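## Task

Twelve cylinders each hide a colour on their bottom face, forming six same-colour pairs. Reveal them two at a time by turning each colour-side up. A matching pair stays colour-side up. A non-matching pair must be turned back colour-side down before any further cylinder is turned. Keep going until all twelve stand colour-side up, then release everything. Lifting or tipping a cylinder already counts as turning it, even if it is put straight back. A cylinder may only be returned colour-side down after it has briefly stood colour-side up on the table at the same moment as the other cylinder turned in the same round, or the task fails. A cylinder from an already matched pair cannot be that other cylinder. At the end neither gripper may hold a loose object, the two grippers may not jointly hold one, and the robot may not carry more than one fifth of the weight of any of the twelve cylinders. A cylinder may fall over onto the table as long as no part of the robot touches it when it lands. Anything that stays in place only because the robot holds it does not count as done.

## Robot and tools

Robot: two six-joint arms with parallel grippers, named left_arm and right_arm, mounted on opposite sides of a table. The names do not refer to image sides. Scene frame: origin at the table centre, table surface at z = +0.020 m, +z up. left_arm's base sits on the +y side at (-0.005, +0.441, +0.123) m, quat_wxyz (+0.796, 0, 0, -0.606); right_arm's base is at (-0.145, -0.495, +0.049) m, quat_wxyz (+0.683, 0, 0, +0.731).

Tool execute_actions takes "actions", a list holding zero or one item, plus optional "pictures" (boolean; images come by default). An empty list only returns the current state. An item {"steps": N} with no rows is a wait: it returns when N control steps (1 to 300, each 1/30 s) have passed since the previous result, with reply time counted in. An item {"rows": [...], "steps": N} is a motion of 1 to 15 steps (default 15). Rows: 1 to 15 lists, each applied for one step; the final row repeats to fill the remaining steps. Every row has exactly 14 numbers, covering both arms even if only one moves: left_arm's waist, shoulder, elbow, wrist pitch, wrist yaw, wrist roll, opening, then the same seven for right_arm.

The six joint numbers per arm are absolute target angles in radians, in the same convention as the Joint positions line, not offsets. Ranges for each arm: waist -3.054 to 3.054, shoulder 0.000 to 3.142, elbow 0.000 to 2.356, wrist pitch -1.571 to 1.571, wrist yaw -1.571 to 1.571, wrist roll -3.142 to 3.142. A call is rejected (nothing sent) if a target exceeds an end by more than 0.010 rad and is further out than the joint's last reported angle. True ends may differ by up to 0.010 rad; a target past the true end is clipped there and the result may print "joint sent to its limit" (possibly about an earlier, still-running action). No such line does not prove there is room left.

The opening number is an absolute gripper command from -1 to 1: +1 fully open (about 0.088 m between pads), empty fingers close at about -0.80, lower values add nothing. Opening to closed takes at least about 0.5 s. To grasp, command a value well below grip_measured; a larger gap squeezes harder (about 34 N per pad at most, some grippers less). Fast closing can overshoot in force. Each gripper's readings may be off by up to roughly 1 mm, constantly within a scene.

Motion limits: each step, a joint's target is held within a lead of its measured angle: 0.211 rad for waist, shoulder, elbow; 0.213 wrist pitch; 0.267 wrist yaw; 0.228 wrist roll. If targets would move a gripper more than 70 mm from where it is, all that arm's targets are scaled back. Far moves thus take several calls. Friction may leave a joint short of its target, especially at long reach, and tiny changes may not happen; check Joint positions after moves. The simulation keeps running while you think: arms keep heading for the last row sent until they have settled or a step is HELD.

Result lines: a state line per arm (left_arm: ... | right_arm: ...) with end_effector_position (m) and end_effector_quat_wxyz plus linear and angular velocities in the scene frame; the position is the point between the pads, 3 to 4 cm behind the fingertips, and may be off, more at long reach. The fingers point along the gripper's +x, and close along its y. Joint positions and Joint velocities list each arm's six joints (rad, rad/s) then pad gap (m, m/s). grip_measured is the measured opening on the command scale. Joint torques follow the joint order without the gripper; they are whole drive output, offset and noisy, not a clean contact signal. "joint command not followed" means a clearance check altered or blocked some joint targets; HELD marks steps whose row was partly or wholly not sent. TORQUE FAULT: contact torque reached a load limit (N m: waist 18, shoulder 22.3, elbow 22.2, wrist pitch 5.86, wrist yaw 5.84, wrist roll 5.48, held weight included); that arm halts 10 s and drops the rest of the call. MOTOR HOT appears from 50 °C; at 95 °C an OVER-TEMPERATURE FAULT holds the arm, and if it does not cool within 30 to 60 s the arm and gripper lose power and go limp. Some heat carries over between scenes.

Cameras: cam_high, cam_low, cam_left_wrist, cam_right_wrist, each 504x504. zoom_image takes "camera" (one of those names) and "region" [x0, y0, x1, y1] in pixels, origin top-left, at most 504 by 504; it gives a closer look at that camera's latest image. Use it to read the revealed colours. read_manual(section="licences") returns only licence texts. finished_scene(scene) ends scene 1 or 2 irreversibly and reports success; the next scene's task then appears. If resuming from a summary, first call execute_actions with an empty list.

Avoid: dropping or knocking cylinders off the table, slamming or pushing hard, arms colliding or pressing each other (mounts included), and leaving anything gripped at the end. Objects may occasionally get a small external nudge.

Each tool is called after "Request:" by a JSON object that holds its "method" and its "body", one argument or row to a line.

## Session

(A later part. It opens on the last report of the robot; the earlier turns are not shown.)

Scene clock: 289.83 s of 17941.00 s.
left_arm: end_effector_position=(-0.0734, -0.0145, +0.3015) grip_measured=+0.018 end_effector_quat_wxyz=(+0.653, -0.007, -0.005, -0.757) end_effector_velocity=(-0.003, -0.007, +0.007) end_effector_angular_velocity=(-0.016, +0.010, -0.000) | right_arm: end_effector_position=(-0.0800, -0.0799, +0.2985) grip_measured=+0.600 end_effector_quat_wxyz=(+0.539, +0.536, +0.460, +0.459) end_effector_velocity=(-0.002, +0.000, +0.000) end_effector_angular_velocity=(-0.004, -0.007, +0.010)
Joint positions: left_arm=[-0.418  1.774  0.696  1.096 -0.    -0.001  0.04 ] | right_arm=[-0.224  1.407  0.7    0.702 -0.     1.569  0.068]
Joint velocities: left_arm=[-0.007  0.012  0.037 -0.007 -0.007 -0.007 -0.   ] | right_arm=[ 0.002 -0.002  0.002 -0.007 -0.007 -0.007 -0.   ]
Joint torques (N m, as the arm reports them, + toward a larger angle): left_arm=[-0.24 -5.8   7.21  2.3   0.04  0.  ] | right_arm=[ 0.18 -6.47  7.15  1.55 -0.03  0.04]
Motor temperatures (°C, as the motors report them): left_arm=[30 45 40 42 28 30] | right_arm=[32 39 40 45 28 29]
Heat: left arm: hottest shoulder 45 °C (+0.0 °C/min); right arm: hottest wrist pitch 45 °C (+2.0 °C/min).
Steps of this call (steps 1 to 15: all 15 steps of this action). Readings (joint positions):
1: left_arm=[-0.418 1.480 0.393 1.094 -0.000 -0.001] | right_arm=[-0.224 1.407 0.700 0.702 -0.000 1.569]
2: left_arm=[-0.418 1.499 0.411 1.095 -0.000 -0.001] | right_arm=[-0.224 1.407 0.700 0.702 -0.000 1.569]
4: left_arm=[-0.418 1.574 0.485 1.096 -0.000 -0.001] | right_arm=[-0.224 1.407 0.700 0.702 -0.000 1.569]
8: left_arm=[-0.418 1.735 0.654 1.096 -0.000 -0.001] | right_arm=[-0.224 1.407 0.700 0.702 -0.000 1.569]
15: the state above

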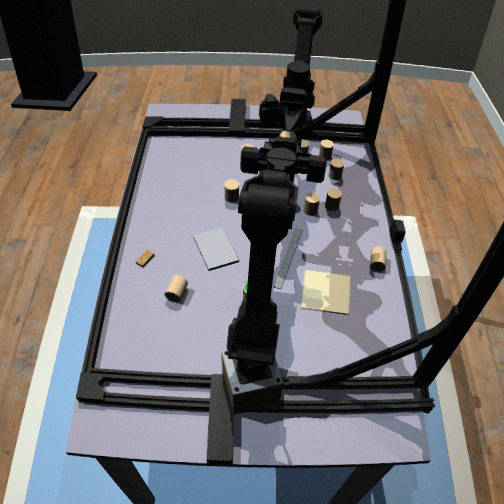

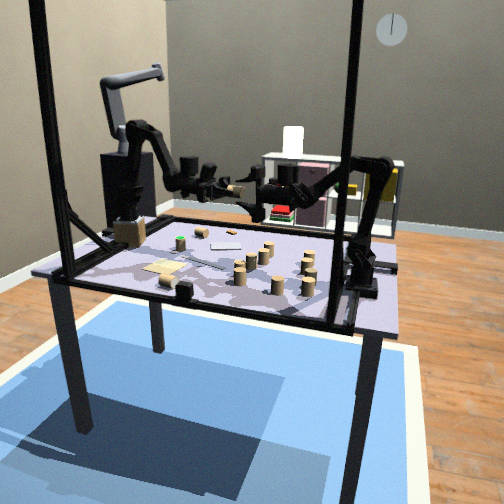

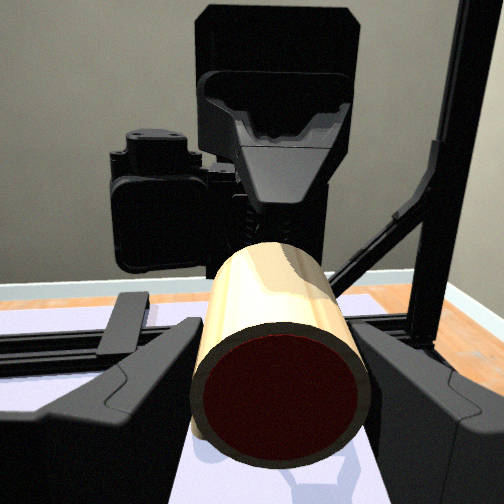

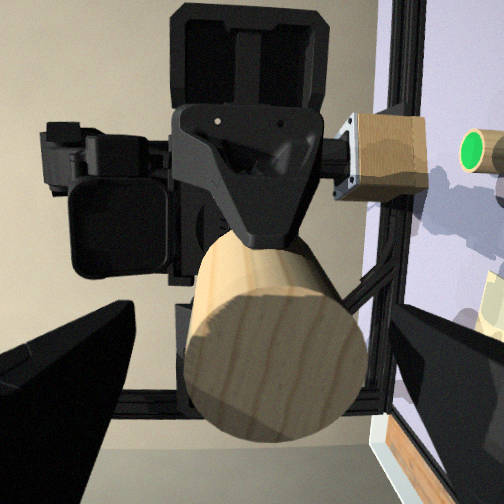

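Request:
{"method": "execute_actions", "body": {
  "actions": [
    {"rows":[[-0.42,1.783,0.708,1.1,0,0,-0.3,-0.228,1.404,0.692,0.704,0,1.571,0.45],[-0.42,1.783,0.708,1.1,0,0,-0.3,-0.228,1.404,0.692,0.704,0,1.571,0.35],[-0.42,1.783,0.708,1.1,0,0,-0.3,-0.228,1.404,0.692,0.704,0,1.571,0.25],[-0.42,1.783,0.708,1.1,0,0,-0.3,-0.228,1.404,0.692,0.704,0,1.571,0.2],[-0.42,1.783,0.708,1.1,0,0,-0.3,-0.228,1.404,0.692,0.704,0,1.571,0.15],[-0.42,1.783,0.708,1.1,0,0,-0.3,-0.228,1.404,0.692,0.704,0,1.571,0.1],[-0.42,1.783,0.708,1.1,0,0,-0.3,-0.228,1.404,0.692,0.704,0,1.571,0.06],[-0.42,1.783,0.708,1.1,0,0,-0.3,-0.228,1.404,0.692,0.704,0,1.571,0.03],[-0.42,1.783,0.708,1.1,0,0,-0.3,-0.228,1.404,0.692,0.704,0,1.571,-0.05],[-0.42,1.783,0.708,1.1,0,0,-0.3,-0.228,1.404,0.692,0.704,0,1.571,-0.15],[-0.42,1.783,0.708,1.1,0,0,-0.3,-0.228,1.404,0.692,0.704,0,1.571,-0.3]],"steps":14}
  ],
  "pictures": false
}}

Request:
{"method": "execute_actions", "body": {
  "actions": [
    {"rows":[[-0.42,1.783,0.708,1.1,0,0,0.6,-0.228,1.404,0.692,0.704,0,1.571,-0.3]],"steps":7}
  ],
  "pictures": false
}}

Request:
{"method": "execute_actions", "body": {
  "actions": [
    {"rows":[[-0.42,1.71,0.63,1.093,0,0,0.6,-0.228,1.404,0.692,0.704,0,1.571,-0.3],[-0.42,1.635,0.55,1.093,0,0,0.6,-0.228,1.404,0.692,0.704,0,1.571,-0.3],[-0.42,1.555,0.47,1.093,0,0,0.6,-0.228,1.404,0.692,0.704,0,1.571,-0.3],[-0.42,1.477,0.39,1.09,0,0,0.6,-0.228,1.404,0.692,0.704,0,1.571,-0.3]],"steps":9}
  ],
  "pictures": false
}}

Request:
{"method": "execute_actions", "body": {
  "actions": [
    {"rows":[[-0.26,1.0,0.7,-0.87,0,0,0.35,-0.105,1.25,1.25,-1.234,0,0,-0.3]],"steps":15}
  ],
  "pictures": false
}}

Request:
{"method": "execute_actions", "body": {
  "actions": [
    {"rows":[[-0.26,1.1,0.8,-0.87,0,0,0.35,-0.105,1.25,1.25,-1.234,0,0,-0.3]],"steps":13}
  ],
  "pictures": false
}}

Request:
{"method": "execute_actions", "body": {
  "actions": [
    {"rows":[[-0.26,1.548,0.847,-0.87,0,0,0.35,-0.105,1.537,1.2,-1.234,0,0,-0.3]],"steps":15}
  ],
  "pictures": false
}}

Request:
{"method": "execute_actions", "body": {
  "actions": [
    {"rows":[[-0.26,1.565,0.83,-0.836,0,0,0.35,-0.105,1.545,1.163,-1.188,0,0,-0.3],[-0.26,1.583,0.814,-0.802,0,0,0.35,-0.105,1.554,1.127,-1.142,0,0,-0.3],[-0.26,1.602,0.798,-0.767,0,0,0.35,-0.105,1.563,1.09,-1.096,0,0,-0.3],[-0.26,1.622,0.783,-0.732,0,0,0.35,-0.105,1.572,1.053,-1.05,0,0,-0.3],[-0.26,1.643,0.768,-0.696,0,0,0.35,-0.105,1.581,1.017,-1.005,0,0,-0.3],[-0.26,1.664,0.753,-0.655,0,0,0.35,-0.105,1.596,0.997,-0.972,0,0,-0.3],[-0.26,1.686,0.739,-0.61,0,0,0.35,-0.105,1.611,0.977,-0.94,0,0,-0.3],[-0.26,1.709,0.725,-0.565,0,0,0.35,-0.105,1.624,0.96,-0.91,0,0,-0.3],[-0.26,1.732,0.712,-0.525,0,0,0.35,-0.105,1.635,0.945,-0.885,0,0,-0.3],[-0.26,1.755,0.70,-0.5,0,0,0.35,-0.105,1.643,0.935,-0.87,0,0,-0.3],[-0.26,1.77,0.693,-0.5,0,0,0.35,-0.105,1.649,0.928,-0.863,0,0,-0.3]],"steps":15}
  ]
}}

Scene clock: 300.77 s of 17941.00 s.
left_arm: end_effector_position=(-0.0737, -0.0155, +0.3016) grip_measured=+0.018 end_effector_quat_wxyz=(+0.653, -0.007, -0.006, -0.758) end_effector_velocity=(+0.000, +0.001, -0.001) end_effector_angular_velocity=(+0.008, +0.006, +0.005) | right_arm: end_effector_position=(-0.0797, -0.0800, +0.2986) grip_measured=+0.006 end_effector_quat_wxyz=(+0.539, +0.536, +0.460, +0.458) end_effector_velocity=(+0.002, -0.001, +0.001) end_effector_angular_velocity=(+0.004, -0.023, +0.000)
Joint positions: left_arm=[-0.418  1.778  0.699  1.097 -0.    -0.001  0.04 ] | right_arm=[-0.225  1.407  0.7    0.702 -0.     1.569  0.039]
Joint velocities: left_arm=[-0.002 -0.002 -0.002 -0.007 -0.007 -0.007 -0.   ] | right_arm=[-0.007 -0.002 -0.002  0.007 -0.007 -0.022 -0.   ]
Joint torques (N m, as the arm reports them, + toward a larger angle): left_arm=[-0.17 -5.91  7.14  2.24  0.05  0.  ] | right_arm=[-0.27 -6.42  6.34  1.56 -0.01  0.01]
Motor temperatures (°C, as the motors report them): left_arm=[30 45 40 44 28 30] | right_arm=[32 39 40 45 28 29]
Heat: left arm: hottest shoulder 45 °C (+1.0 °C/min); right arm: hottest wrist pitch 45 °C (+3.0 °C/min).
Steps of this call (steps 1 to 15: the robot went on to your last target; steps 16 to 314: nothing new was sent; steps 315 to 328: all 14 steps of this action). Readings (joint positions):
315: left_arm=[-0.418 1.778 0.699 1.097 -0.000 -0.001] | right_arm=[-0.224 1.407 0.700 0.702 -0.000 1.569]
316: left_arm=[-0.418 1.778 0.699 1.097 -0.000 -0.001] | right_arm=[-0.224 1.407 0.700 0.702 -0.000 1.569]
318: left_arm=[-0.418 1.778 0.699 1.097 -0.000 -0.001] | right_arm=[-0.224 1.407 0.700 0.702 -0.000 1.569]
322: left_arm=[-0.418 1.778 0.699 1.097 -0.000 -0.001] | right_arm=[-0.225 1.407 0.700 0.702 -0.000 1.569]
328: the state above

Scene clock: 301.00 s of 17941.00 s.
left_arm: end_effector_position=(-0.0737, -0.0156, +0.3021) grip_measured=+0.500 end_effector_quat_wxyz=(+0.653, -0.008, -0.006, -0.758) end_effector_velocity=(-0.002, +0.001, +0.001) end_effector_angular_velocity=(+0.004, +0.007, -0.000) | right_arm: end_effector_position=(-0.0797, -0.0801, +0.2984) grip_measured=+0.006 end_effector_quat_wxyz=(+0.539, +0.536, +0.460, +0.458) end_effector_velocity=(-0.002, -0.001, -0.004) end_effector_angular_velocity=(-0.013, -0.005, +0.010)
Joint positions: left_arm=[-0.418  1.778  0.7    1.098 -0.    -0.001  0.063] | right_arm=[-0.225  1.407  0.7    0.702 -0.     1.569  0.039]
Joint velocities: left_arm=[-0.007 -0.007 -0.002 -0.007 -0.007 -0.007  0.176] | right_arm=[ 0.002 -0.002 -0.007 -0.007 -0.007 -0.007 -0.   ]
Joint torques (N m, as the arm reports them, + toward a larger angle): left_arm=[-0.19 -5.92  7.01  2.2   0.04 -0.01] | right_arm=[-0.29 -6.36  6.45  1.53 -0.03  0.02]
Motor temperatures (°C, as the motors report them): left_arm=[30 45 40 44 28 30] | right_arm=[32 39 40 46 28 29]
Heat: left arm: hottest shoulder 45 °C (+1.0 °C/min); right arm: hottest wrist pitch 46 °C (+4.0 °C/min).
Steps of this call (steps 1 to 7: all 7 steps of this action). Readings (joint positions):
1: left_arm=[-0.418 1.778 0.699 1.097 -0.000 -0.001] | right_arm=[-0.225 1.407 0.700 0.702 -0.000 1.569]
2: left_arm=[-0.418 1.778 0.699 1.097 -0.000 -0.001] | right_arm=[-0.225 1.407 0.700 0.702 -0.000 1.569]
4: left_arm=[-0.418 1.778 0.700 1.098 -0.000 -0.001] | right_arm=[-0.225 1.407 0.700 0.702 -0.000 1.569]
7: the state above

Scene clock: 301.30 s of 17941.00 s.
left_arm: end_effector_position=(-0.0627, +0.0580, +0.3037) grip_measured=+0.598 end_effector_quat_wxyz=(+0.653, -0.004, -0.003, -0.758) end_effector_velocity=(+0.011, +0.057, -0.019) end_effector_angular_velocity=(+0.042, +0.001, +0.019) | right_arm: end_effector_position=(-0.0797, -0.0801, +0.2984) grip_measured=+0.006 end_effector_quat_wxyz=(+0.539, +0.536, +0.460, +0.458) end_effector_velocity=(-0.000, -0.001, -0.005) end_effector_angular_velocity=(-0.027, -0.033, +0.005)
Joint positions: left_arm=[-0.418  1.499  0.415  1.093 -0.    -0.001  0.068] | right_arm=[-0.225  1.407  0.7    0.702 -0.     1.569  0.039]
Joint velocities: left_arm=[-0.002 -0.198 -0.232 -0.007 -0.022 -0.007  0.001] | right_arm=[-0.002 -0.002 -0.002 -0.022 -0.007 -0.037 -0.   ]
Joint torques (N m, as the arm reports them, + toward a larger angle): left_arm=[-0.22 -4.94  5.39  1.84  0.04 -0.01] | right_arm=[-0.22 -6.34  6.43  1.54 -0.02  0.02]
Motor temperatures (°C, as the motors report them): left_arm=[30 45 40 44 28 30] | right_arm=[32 39 40 46 28 29]
Heat: left arm: hottest shoulder 45 °C (+1.0 °C/min); right arm: hottest wrist pitch 46 °C (+4.1 °C/min).
Steps of this call (steps 1 to 9: all 9 steps of this action). Readings (joint positions):
1: left_arm=[-0.418 1.770 0.692 1.098 -0.000 -0.001] | right_arm=[-0.225 1.407 0.700 0.702 -0.000 1.569]
2: left_arm=[-0.418 1.747 0.666 1.096 -0.000 -0.001] | right_arm=[-0.225 1.407 0.700 0.702 -0.000 1.569]
4: left_arm=[-0.418 1.649 0.558 1.092 -0.000 -0.001] | right_arm=[-0.225 1.407 0.700 0.702 -0.000 1.569]
8: left_arm=[-0.418 1.507 0.424 1.093 -0.000 -0.001] | right_arm=[-0.225 1.407 0.700 0.702 -0.000 1.569]
9: the state above

Scene clock: 301.80 s of 17941.00 s.
left_arm: end_effector_position=(-0.0040, +0.0943, +0.4498) grip_measured=+0.351 end_effector_quat_wxyz=(+0.707, -0.022, -0.022, -0.706) end_effector_velocity=(+0.002, -0.016, -0.398) end_effector_angular_velocity=(+1.858, +0.019, -0.000) | right_arm: end_effector_position=(-0.1292, -0.0996, +0.4465) grip_measured=+0.005 end_effector_quat_wxyz=(+0.683, +0.233, +0.274, +0.636) end_effector_velocity=(-0.001, -0.074, -0.255) end_effector_angular_velocity=(-1.579, -1.932, +0.146)
Joint positions: left_arm=[-0.263  0.997  0.708  0.351  0.005 -0.001  0.056] | right_arm=[-0.108  1.238  1.244 -0.084  0.001  0.732  0.039]
Joint velocities: left_arm=[ 0.007 -0.046  0.007 -1.912  0.007 -0.007 -0.001] | right_arm=[-0.002 -0.115  0.212 -1.824  0.007 -2.    -0.001]
Joint torques (N m, as the arm reports them, + toward a larger angle): left_arm=[ 0.24 -1.95  6.75  1.36 -0.12  0.  ] | right_arm=[ 0.26 -2.96  6.21  0.73 -0.06 -0.11]
Motor temperatures (°C, as the motors report them): left_arm=[30 45 41 44 28 30] | right_arm=[32 39 40 46 28 29]
Heat: left arm: hottest shoulder 45 °C (+1.0 °C/min); right arm: hottest wrist pitch 46 °C (+4.0 °C/min).
Steps of this call (steps 1 to 15: all 15 steps of this action). Readings (joint positions):
1: left_arm=[-0.410 1.479 0.426 1.056 0.005 -0.001] | right_arm=[-0.220 1.396 0.713 0.668 0.005 1.542]
2: left_arm=[-0.388 1.457 0.448 1.005 0.006 -0.001] | right_arm=[-0.205 1.385 0.736 0.617 0.007 1.501]
4: left_arm=[-0.344 1.400 0.509 0.941 0.006 -0.001] | right_arm=[-0.167 1.355 0.799 0.536 0.003 1.413]
8: left_arm=[-0.288 1.232 0.632 0.759 0.006 -0.001] | right_arm=[-0.120 1.293 0.985 0.331 0.001 1.196]
15: the state above

Scene clock: 302.23 s of 17941.00 s.
left_arm: end_effector_position=(-0.0040, +0.1331, +0.2932) grip_measured=+0.350 end_effector_quat_wxyz=(+0.656, +0.264, +0.267, -0.655) end_effector_velocity=(-0.002, +0.282, -0.292) end_effector_angular_velocity=(+1.858, +0.024, +0.002) | right_arm: end_effector_position=(-0.1328, -0.1788, +0.2918) grip_measured=+0.005 end_effector_quat_wxyz=(+0.654, -0.292, +0.324, +0.618) end_effector_velocity=(-0.015, -0.321, -0.251) end_effector_angular_velocity=(-1.871, -0.141, +0.304)
Joint positions: left_arm=[-0.263  1.095  0.79  -0.465  0.005 -0.001  0.056] | right_arm=[-0.107  1.249  1.25  -0.903  0.001  0.033  0.039]
Joint velocities: left_arm=[ 0.002  0.002 -0.002 -1.853  0.007 -0.007 -0.   ] | right_arm=[-0.002 -0.007 -0.002 -1.868 -0.022 -0.374 -0.   ]
Joint torques (N m, as the arm reports them, + toward a larger angle): left_arm=[ 0.22 -2.83  8.88  1.6  -0.12 -0.01] | right_arm=[ 0.17 -4.6   7.24  1.03 -0.09 -0.11]
Motor temperatures (°C, as the motors report them): left_arm=[30 45 41 44 28 30] | right_arm=[32 39 40 45 28 29]
Heat: left arm: hottest shoulder 45 °C (+1.0 °C/min); right arm: hottest wrist pitch 45 °C (+3.0 °C/min).
Steps of this call (steps 1 to 13: all 13 steps of this action). Readings (joint positions):
1: left_arm=[-0.263 1.009 0.719 0.281 0.005 -0.001] | right_arm=[-0.108 1.237 1.249 -0.145 0.001 0.666]
2: left_arm=[-0.263 1.034 0.737 0.219 0.005 -0.001] | right_arm=[-0.108 1.237 1.249 -0.207 0.001 0.601]
4: left_arm=[-0.263 1.078 0.769 0.097 0.005 -0.001] | right_arm=[-0.108 1.243 1.250 -0.338 0.001 0.469]
8: left_arm=[-0.263 1.095 0.784 -0.153 0.005 -0.001] | right_arm=[-0.108 1.249 1.250 -0.589 0.001 0.203]
13: the state above

Scene clock: 302.73 s of 17941.00 s.
left_arm: end_effector_position=(-0.0044, +0.2015, +0.1606) grip_measured=+0.350 end_effector_quat_wxyz=(+0.502, +0.495, +0.502, -0.501) end_effector_velocity=(+0.000, +0.011, -0.001) end_effector_angular_velocity=(+0.056, -0.007, +0.005) | right_arm: end_effector_position=(-0.1350, -0.2343, +0.1710) grip_measured=+0.004 end_effector_quat_wxyz=(+0.509, -0.491, +0.512, +0.487) end_effector_velocity=(+0.001, -0.009, +0.000) end_effector_angular_velocity=(-0.037, -0.006, +0.005)
Joint positions: left_arm=[-0.262  1.54   0.84  -0.866  0.005 -0.001  0.056] | right_arm=[-0.107  1.541  1.192 -1.23   0.001  0.003  0.039]
Joint velocities: left_arm=[-0.002  0.007  0.002 -0.051 -0.007 -0.007 -0.   ] | right_arm=[-0.002 -0.002 -0.002 -0.037  0.007 -0.007 -0.   ]
Joint torques (N m, as the arm reports them, + toward a larger angle): left_arm=[ 0.25 -4.01  6.67  0.4  -0.13 -0.02] | right_arm=[ 0.19 -6.72  6.98  0.   -0.1  -0.07]
Motor temperatures (°C, as the motors report them): left_arm=[30 45 41 44 28 30] | right_arm=[32 39 40 45 28 29]
Heat: left arm: hottest shoulder 45 °C (+1.0 °C/min); right arm: hottest wrist pitch 45 °C (+3.0 °C/min).
Steps of this call (steps 1 to 15: all 15 steps of this action). Readings (joint positions):
1: left_arm=[-0.263 1.125 0.799 -0.535 0.005 -0.001] | right_arm=[-0.107 1.267 1.247 -0.958 0.001 0.025]
2: left_arm=[-0.263 1.172 0.818 -0.589 0.005 -0.001] | right_arm=[-0.107 1.292 1.246 -1.000 0.001 0.021]
4: left_arm=[-0.263 1.294 0.844 -0.702 0.005 -0.001] | right_arm=[-0.107 1.379 1.241 -1.098 0.001 0.013]
8: left_arm=[-0.262 1.505 0.839 -0.836 0.005 -0.001] | right_arm=[-0.107 1.529 1.194 -1.206 0.001 0.005]
15: the state above

Scene clock: 303.23 s of 17941.00 s.
left_arm: end_effector_position=(-0.0044, +0.2012, +0.0830) grip_measured=+0.350 end_effector_quat_wxyz=(+0.498, +0.499, +0.506, -0.497) end_effector_velocity=(+0.002, +0.019, -0.038) end_effector_angular_velocity=(+0.042, -0.007, +0.010) | right_arm: end_effector_position=(-0.1350, -0.2345, +0.0851) grip_measured=+0.005 end_effector_quat_wxyz=(+0.507, -0.493, +0.514, +0.485) end_effector_velocity=(-0.003, +0.020, -0.004) end_effector_angular_velocity=(+0.096, +0.018, +0.009)
Joint positions: left_arm=[-0.262  1.761  0.698 -0.518  0.005 -0.001  0.056] | right_arm=[-0.107  1.64   0.937 -0.882  0.001  0.003  0.039]
Joint velocities: left_arm=[ 0.002  0.1   -0.095  0.154 -0.007 -0.007  0.   ] | right_arm=[ 0.002  0.002 -0.012  0.11  -0.022 -0.007 -0.   ]
Joint torques (N m, as the arm reports them, + toward a larger angle): left_arm=[ 0.17 -5.02  4.71  0.81 -0.13 -0.01] | right_arm=[ 0.16 -5.57  5.06  0.7  -0.08 -0.05]
Motor temperatures (°C, as the motors report them): left_arm=[30 45 41 44 28 30] | right_arm=[32 39 40 45 28 29]
Heat: left arm: hottest shoulder 45 °C (+2.0 °C/min); right arm: hottest wrist pitch 45 °C (+3.0 °C/min).
Steps of this call (steps 1 to 15: all 15 steps of this action). Readings (joint positions):
1: left_arm=[-0.262 1.542 0.840 -0.865 0.005 -0.001] | right_arm=[-0.107 1.541 1.190 -1.225 0.001 0.003]
2: left_arm=[-0.262 1.548 0.837 -0.849 0.005 -0.001] | right_arm=[-0.107 1.541 1.181 -1.203 0.001 0.003]
4: left_arm=[-0.262 1.571 0.823 -0.795 0.005 -0.001] | right_arm=[-0.107 1.542 1.141 -1.133 0.001 0.003]
8: left_arm=[-0.262 1.650 0.766 -0.663 0.005 -0.001] | right_arm=[-0.107 1.581 1.023 -0.992 0.001 0.003]
15: the state above

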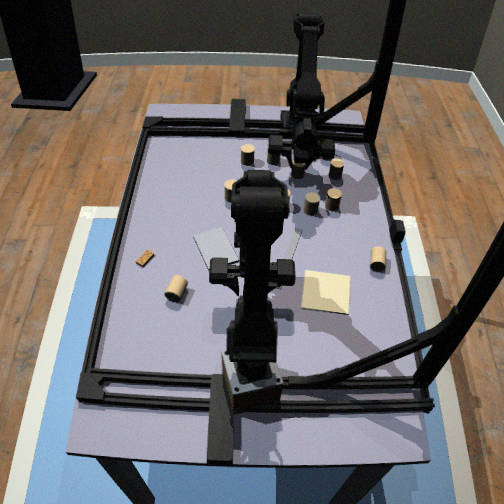

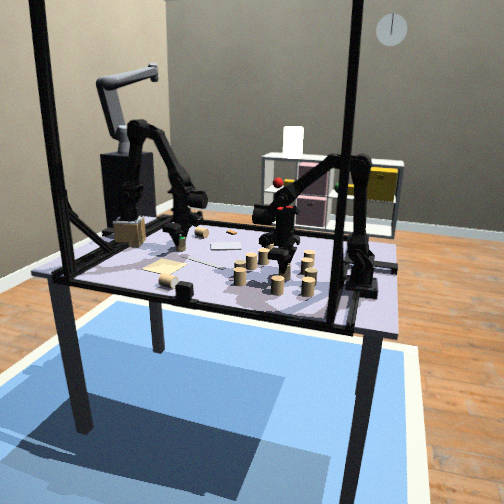

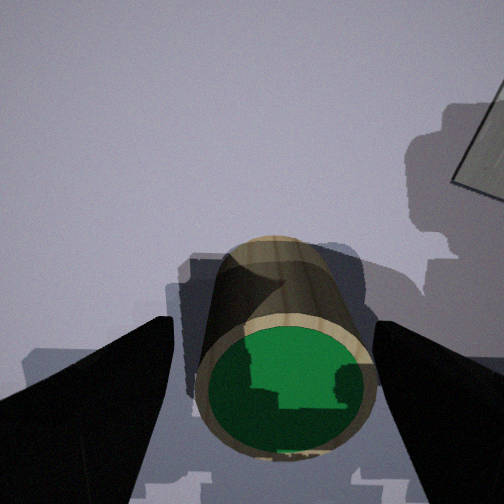

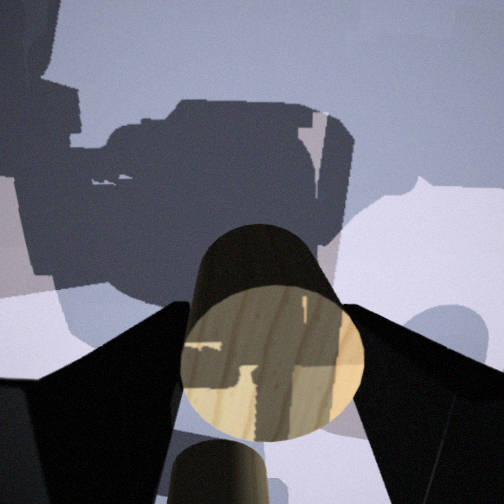

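Request:
{"method": "execute_actions", "body": {
  "actions": [
    {"rows":[[-0.271,1.77,0.693,-0.5,0,0,0.3,-0.105,1.649,0.928,-0.863,0,0,0],[-0.271,1.77,0.693,-0.5,0,0,0.25,-0.105,1.649,0.928,-0.863,0,0,0.1],[-0.271,1.77,0.693,-0.5,0,0,0.2,-0.105,1.649,0.928,-0.863,0,0,0.2],[-0.271,1.77,0.693,-0.5,0,0,0.15,-0.105,1.649,0.928,-0.863,0,0,0.3],[-0.271,1.77,0.693,-0.5,0,0,0.1,-0.105,1.649,0.928,-0.863,0,0,0.3],[-0.271,1.77,0.693,-0.5,0,0,0.06,-0.105,1.649,0.928,-0.863,0,0,0.3],[-0.271,1.77,0.693,-0.5,0,0,0.03,-0.105,1.649,0.928,-0.863,0,0,0.3],[-0.271,1.77,0.693,-0.5,0,0,-0.05,-0.105,1.649,0.928,-0.863,0,0,0.3],[-0.271,1.77,0.693,-0.5,0,0,-0.15,-0.105,1.649,0.928,-0.863,0,0,0.3],[-0.271,1.77,0.693,-0.5,0,0,-0.3,-0.105,1.649,0.928,-0.863,0,0,0.3]],"steps":13}
  ],
  "pictures": false
}}

Request:
{"method": "execute_actions", "body": {
  "actions": [
    {"rows":[[-0.271,1.732,0.712,-0.525,0,0,-0.3,-0.105,1.615,0.97,-0.933,0,0,0.3],[-0.271,1.686,0.739,-0.61,0,0,-0.3,-0.105,1.581,1.017,-1.005,0,0,0.3],[-0.271,1.643,0.768,-0.696,0,0,-0.3,-0.105,1.565,1.08,-1.08,0,0,0.3],[-0.271,1.602,0.798,-0.767,0,0,-0.3,-0.105,1.55,1.14,-1.16,0,0,0.3],[-0.271,1.548,0.847,-0.87,0,0,-0.3,-0.105,1.537,1.2,-1.234,0,0,0.3]],"steps":9}
  ],
  "pictures": false
}}

Request:
{"method": "execute_actions", "body": {
  "actions": [
    {"rows":[[-0.42,1.0,0.6,0.5,0,0,-0.3,-0.227,1.3,1.3,0,0,1.571,0.6]],"steps":15}
  ],
  "pictures": false
}}

Request:
{"method": "execute_actions", "body": {
  "actions": [
    {"rows":[[-0.42,1.477,0.39,1.1,0,0,-0.3,-0.227,1.404,0.697,0.704,0,1.571,0.6]],"steps":15}
  ],
  "pictures": false
}}

Request:
{"method": "execute_actions", "body": {
  "actions": [
    {"rows":[[-0.42,1.477,0.39,1.1,0,0,-0.3,-0.227,1.404,0.697,0.704,0,1.571,0.6]],"steps":10}
  ],
  "pictures": false
}}

Request:
{"method": "execute_actions", "body": {
  "actions": [
    {"rows":[[-0.42,1.53,0.44,1.1,0,0,-0.3,-0.227,1.404,0.697,0.704,0,1.571,0.6],[-0.42,1.58,0.495,1.1,0,0,-0.3,-0.227,1.404,0.697,0.704,0,1.571,0.6],[-0.42,1.635,0.55,1.1,0,0,-0.3,-0.227,1.404,0.697,0.704,0,1.571,0.6],[-0.42,1.69,0.60,1.1,0,0,-0.3,-0.227,1.404,0.697,0.704,0,1.571,0.6],[-0.42,1.74,0.655,1.1,0,0,-0.3,-0.227,1.404,0.697,0.704,0,1.571,0.6],[-0.42,1.785,0.71,1.1,0,0,-0.3,-0.227,1.404,0.697,0.704,0,1.571,0.6]],"steps":15}
  ]
}}

Scene clock: 313.73 s of 17941.00 s.
left_arm: end_effector_position=(-0.0057, +0.1993, +0.0817) grip_measured=+0.018 end_effector_quat_wxyz=(+0.500, +0.499, +0.501, -0.500) end_effector_velocity=(+0.003, +0.002, +0.000) end_effector_angular_velocity=(+0.007, -0.022, +0.005) | right_arm: end_effector_position=(-0.1351, -0.2314, +0.0845) grip_measured=+0.293 end_effector_quat_wxyz=(+0.511, -0.489, +0.510, +0.489) end_effector_velocity=(-0.001, -0.002, +0.000) end_effector_angular_velocity=(-0.007, +0.008, +0.005)
Joint positions: left_arm=[-0.269  1.764  0.696 -0.502  0.003 -0.001  0.04 ] | right_arm=[-0.107  1.641  0.935 -0.865  0.001  0.003  0.053]
Joint velocities: left_arm=[-0.002 -0.002 -0.002 -0.007 -0.022 -0.007  0.   ] | right_arm=[-0.002 -0.002 -0.002 -0.007 -0.007 -0.007  0.003]
Joint torques (N m, as the arm reports them, + toward a larger angle): left_arm=[-0.24 -4.56  4.22  0.6  -0.08 -0.02] | right_arm=[ 0.08 -5.5   4.89  0.19 -0.07 -0.07]
Motor temperatures (°C, as the motors report them): left_arm=[30 45 40 42 28 30] | right_arm=[32 39 39 44 28 29]
Heat: left arm: hottest shoulder 45 °C (+1.0 °C/min); right arm: hottest wrist pitch 44 °C (+1.0 °C/min).
Steps of this call (steps 1 to 30: the robot went on to your last target; steps 31 to 302: nothing new was sent; steps 303 to 315: all 13 steps of this action). Readings (joint positions):
303: left_arm=[-0.263 1.764 0.696 -0.502 0.004 -0.001] | right_arm=[-0.107 1.641 0.936 -0.868 0.001 0.003]
304: left_arm=[-0.264 1.764 0.696 -0.502 0.005 -0.001] | right_arm=[-0.107 1.641 0.936 -0.868 0.001 0.003]
306: left_arm=[-0.267 1.764 0.696 -0.502 0.005 -0.001] | right_arm=[-0.107 1.641 0.936 -0.865 0.000 0.003]
310: left_arm=[-0.268 1.764 0.696 -0.502 0.005 -0.001] | right_arm=[-0.107 1.641 0.935 -0.865 0.001 0.003]
315: the state above

Scene clock: 314.03 s of 17941.00 s.
left_arm: end_effector_position=(-0.0057, +0.1948, +0.1547) grip_measured=+0.018 end_effector_quat_wxyz=(+0.505, +0.493, +0.496, -0.506) end_effector_velocity=(+0.001, -0.031, +0.149) end_effector_angular_velocity=(-0.208, -0.007, +0.005) | right_arm: end_effector_position=(-0.1350, -0.2286, +0.1683) grip_measured=+0.300 end_effector_quat_wxyz=(+0.515, -0.485, +0.506, +0.494) end_effector_velocity=(-0.001, -0.006, +0.176) end_effector_angular_velocity=(+0.232, -0.002, +0.005)
Joint positions: left_arm=[-0.269  1.563  0.836 -0.822  0.003 -0.001  0.04 ] | right_arm=[-0.107  1.542  1.183 -1.194  0.001  0.003  0.054]
Joint velocities: left_arm=[-0.002 -0.354  0.315 -0.462 -0.007 -0.007 -0.001] | right_arm=[-0.002 -0.295  0.413 -0.476 -0.007 -0.007 -0.   ]
Joint torques (N m, as the arm reports them, + toward a larger angle): left_arm=[-0.23 -3.7   4.3  -0.15 -0.09 -0.02] | right_arm=[ 0.08 -4.59  4.56 -0.21 -0.05 -0.06]
Motor temperatures (°C, as the motors report them): left_arm=[30 45 40 42 28 30] | right_arm=[32 39 39 44 28 29]
Heat: left arm: hottest shoulder 45 °C (+1.0 °C/min); right arm: hottest wrist pitch 44 °C (+1.0 °C/min).
Steps of this call (steps 1 to 9: all 9 steps of this action). Readings (joint positions):
1: left_arm=[-0.269 1.762 0.696 -0.504 0.003 -0.001] | right_arm=[-0.107 1.641 0.939 -0.876 0.001 0.003]
2: left_arm=[-0.269 1.752 0.703 -0.529 0.003 -0.001] | right_arm=[-0.107 1.637 0.951 -0.911 0.001 0.003]
4: left_arm=[-0.269 1.704 0.730 -0.635 0.003 -0.001] | right_arm=[-0.107 1.619 1.005 -1.022 0.001 0.003]
8: left_arm=[-0.269 1.578 0.823 -0.805 0.003 -0.001] | right_arm=[-0.107 1.555 1.165 -1.176 0.001 0.003]
9: the state above

Scene clock: 314.53 s of 17941.00 s.
left_arm: end_effector_position=(-0.0548, +0.1088, +0.3392) grip_measured=+0.018 end_effector_quat_wxyz=(+0.644, +0.122, +0.106, -0.747) end_effector_velocity=(-0.020, -0.124, +0.377) end_effector_angular_velocity=(-1.811, +0.288, +0.007) | right_arm: end_effector_position=(-0.0840, -0.1025, +0.3816) grip_measured=+0.599 end_effector_quat_wxyz=(+0.729, +0.199, +0.404, +0.516) end_effector_velocity=(+0.024, +0.151, +0.370) end_effector_angular_velocity=(+2.097, +1.516, -0.751)
Joint positions: left_arm=[-0.417  1.011  0.605  0.08   0.001 -0.001  0.04 ] | right_arm=[-0.224  1.304  1.296 -0.385 -0.001  0.871  0.068]
Joint velocities: left_arm=[-0.007 -0.007 -0.012  1.839 -0.007 -0.022 -0.   ] | right_arm=[-0.002 -0.002 -0.002  1.839 -0.007  1.971  0.001]
Joint torques (N m, as the arm reports them, + toward a larger angle): left_arm=[-0.28 -3.96  7.33  2.38  0.03 -0.01] | right_arm=[-0.19 -6.02  7.92  1.69  0.03  0.05]
Motor temperatures (°C, as the motors report them): left_arm=[30 45 40 42 28 30] | right_arm=[32 39 39 44 28 29]
Heat: left arm: hottest shoulder 45 °C (+1.0 °C/min); right arm: hottest wrist pitch 44 °C (+1.0 °C/min).
Steps of this call (steps 1 to 15: all 15 steps of this action). Readings (joint positions):
1: left_arm=[-0.284 1.522 0.805 -0.768 -0.007 -0.000] | right_arm=[-0.112 1.520 1.195 -1.185 -0.003 0.028]
2: left_arm=[-0.324 1.467 0.747 -0.695 -0.009 0.000] | right_arm=[-0.129 1.496 1.199 -1.139 -0.004 0.073]
4: left_arm=[-0.389 1.346 0.655 -0.599 0.001 -0.000] | right_arm=[-0.168 1.440 1.226 -1.052 -0.002 0.164]
8: left_arm=[-0.414 1.127 0.605 -0.355 0.001 -0.001] | right_arm=[-0.215 1.335 1.279 -0.820 -0.001 0.407]
15: the state above

Scene clock: 315.03 s of 17941.00 s.
left_arm: end_effector_position=(-0.0611, +0.0687, +0.2645) grip_measured=+0.018 end_effector_quat_wxyz=(+0.650, +0.062, +0.054, -0.755) end_effector_velocity=(-0.008, -0.071, +0.402) end_effector_angular_velocity=(-1.830, +0.262, +0.018) | right_arm: end_effector_position=(-0.0810, -0.0853, +0.2460) grip_measured=+0.600 end_effector_quat_wxyz=(+0.593, +0.472, +0.517, +0.397) end_effector_velocity=(+0.011, +0.086, +0.371) end_effector_angular_velocity=(+1.842, -0.091, -0.028)
Joint positions: left_arm=[-0.418  1.472  0.384  0.923  0.001 -0.001  0.04 ] | right_arm=[-0.224  1.414  0.699  0.474 -0.001  1.551  0.068]
Joint velocities: left_arm=[-0.002  0.002  0.027  1.824 -0.022  0.007 -0.   ] | right_arm=[-0.002  0.002 -0.076  1.912 -0.022  0.198 -0.   ]
Joint torques (N m, as the arm reports them, + toward a larger angle): left_arm=[-0.2  -4.    6.62  2.17  0.03 -0.01] | right_arm=[-0.19 -7.26  7.87  2.07  0.02  0.07]
Motor temperatures (°C, as the motors report them): left_arm=[30 45 40 42 28 30] | right_arm=[32 39 39 44 28 29]
Heat: left arm: hottest shoulder 45 °C (+1.0 °C/min); right arm: hottest wrist pitch 44 °C (+1.0 °C/min).
Steps of this call (steps 1 to 15: all 15 steps of this action). Readings (joint positions):
1: left_arm=[-0.417 1.027 0.590 0.145 0.001 -0.001] | right_arm=[-0.224 1.311 1.277 -0.316 -0.001 0.925]
2: left_arm=[-0.417 1.048 0.573 0.198 0.001 -0.001] | right_arm=[-0.224 1.313 1.250 -0.262 -0.001 0.975]
4: left_arm=[-0.417 1.124 0.517 0.280 0.001 -0.001] | right_arm=[-0.224 1.327 1.175 -0.165 -0.001 1.081]
8: left_arm=[-0.417 1.368 0.409 0.500 0.001 -0.001] | right_arm=[-0.224 1.387 0.956 0.064 -0.001 1.327]
15: the state above

Scene clock: 315.37 s of 17941.00 s.
left_arm: end_effector_position=(-0.0616, +0.0650, +0.3026) grip_measured=+0.018 end_effector_quat_wxyz=(+0.653, -0.003, -0.002, -0.758) end_effector_velocity=(+0.000, -0.000, +0.003) end_effector_angular_velocity=(-0.011, +0.009, +0.005) | right_arm: end_effector_position=(-0.0801, -0.0800, +0.2986) grip_measured=+0.600 end_effector_quat_wxyz=(+0.540, +0.535, +0.461, +0.459) end_effector_velocity=(-0.004, +0.000, +0.017) end_effector_angular_velocity=(+0.078, -0.020, +0.024)
Joint positions: left_arm=[-0.418  1.473  0.388  1.093  0.001 -0.001  0.04 ] | right_arm=[-0.224  1.406  0.701  0.698 -0.001  1.567  0.068]
Joint velocities: left_arm=[-0.002 -0.002  0.002  0.007 -0.007 -0.007 -0.   ] | right_arm=[ 0.002 -0.002 -0.002  0.081 -0.022 -0.007 -0.   ]
Joint torques (N m, as the arm reports them, + toward a larger angle): left_arm=[-0.18 -3.92  6.35  2.26  0.02  0.  ] | right_arm=[-0.28 -6.34  6.85  1.44  0.01  0.08]
Motor temperatures (°C, as the motors report them): left_arm=[30 45 40 42 28 30] | right_arm=[32 39 39 44 28 29]
Heat: left arm: hottest shoulder 45 °C (+1.0 °C/min); right arm: hottest wrist pitch 44 °C (+1.0 °C/min).
Steps of this call (steps 1 to 10: all 10 steps of this action). Readings (joint positions):
1: left_arm=[-0.418 1.472 0.385 0.977 0.001 -0.001] | right_arm=[-0.224 1.414 0.698 0.540 -0.001 1.556]
2: left_arm=[-0.418 1.472 0.386 1.019 0.001 -0.001] | right_arm=[-0.224 1.412 0.699 0.596 -0.001 1.559]
4: left_arm=[-0.418 1.472 0.388 1.062 0.001 -0.001] | right_arm=[-0.224 1.407 0.701 0.656 -0.001 1.564]
8: left_arm=[-0.418 1.473 0.388 1.088 0.001 -0.001] | right_arm=[-0.224 1.406 0.701 0.688 -0.001 1.567]
10: the state above

Scene clock: 315.87 s of 17941.00 s.
left_arm: end_effector_position=(-0.0736, -0.0150, +0.3015) grip_measured=+0.018 end_effector_quat_wxyz=(+0.653, -0.007, -0.006, -0.758) end_effector_velocity=(+0.001, -0.008, +0.004) end_effector_angular_velocity=(+0.001, +0.022, +0.019) | right_arm: end_effector_position=(-0.0801, -0.0799, +0.2993) grip_measured=+0.600 end_effector_quat_wxyz=(+0.539, +0.536, +0.460, +0.460) end_effector_velocity=(-0.004, +0.000, -0.002) end_effector_angular_velocity=(-0.008, -0.006, +0.024)
Joint positions: left_arm=[-0.418  1.776  0.697  1.097  0.001 -0.001  0.04 ] | right_arm=[-0.224  1.406  0.701  0.702 -0.001  1.568  0.068]
Joint velocities: left_arm=[-0.002  0.012  0.037 -0.022 -0.022 -0.022  0.   ] | right_arm=[ 0.002 -0.002 -0.002 -0.007 -0.022 -0.007  0.   ]
Joint torques (N m, as the arm reports them, + toward a larger angle): left_arm=[-0.2  -5.88  7.16  2.26  0.02 -0.01] | right_arm=[-0.26 -6.23  6.72  1.57 -0.01  0.07]
Motor temperatures (°C, as the motors report them): left_arm=[30 45 40 42 28 30] | right_arm=[32 39 39 44 28 29]
Heat: left arm: hottest shoulder 45 °C (+1.0 °C/min); right arm: hottest wrist pitch 44 °C (+1.0 °C/min).
Steps of this call (steps 1 to 15: all 15 steps of this action). Readings (joint positions):
1: left_arm=[-0.418 1.480 0.393 1.095 0.001 -0.001] | right_arm=[-0.224 1.406 0.701 0.699 -0.001 1.567]
2: left_arm=[-0.418 1.501 0.412 1.096 0.001 -0.001] | right_arm=[-0.224 1.406 0.701 0.700 -0.001 1.567]
4: left_arm=[-0.418 1.576 0.486 1.097 0.001 -0.001] | right_arm=[-0.224 1.406 0.701 0.700 -0.001 1.568]
8: left_arm=[-0.418 1.735 0.655 1.097 0.001 -0.001] | right_arm=[-0.224 1.406 0.701 0.702 -0.001 1.568]
15: the state above

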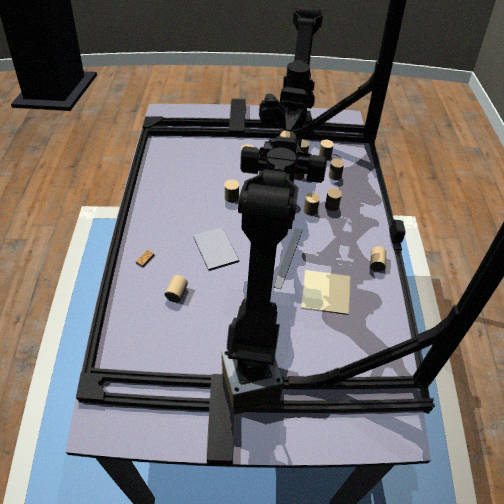

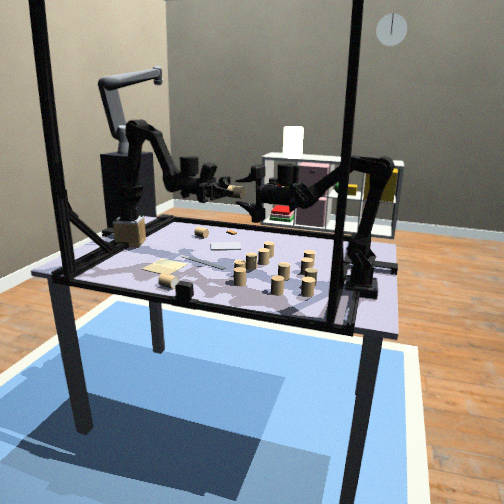

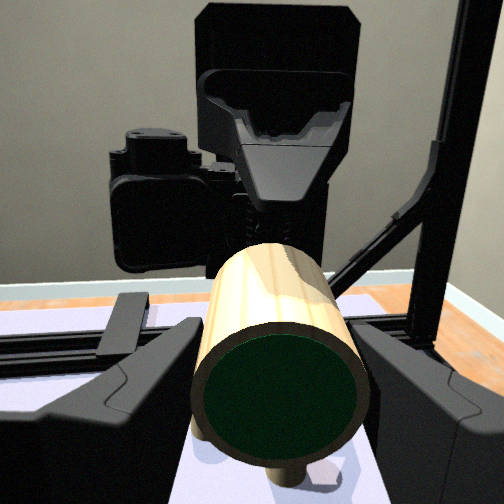

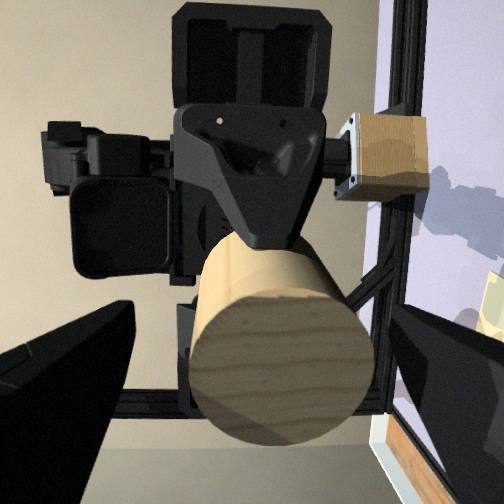

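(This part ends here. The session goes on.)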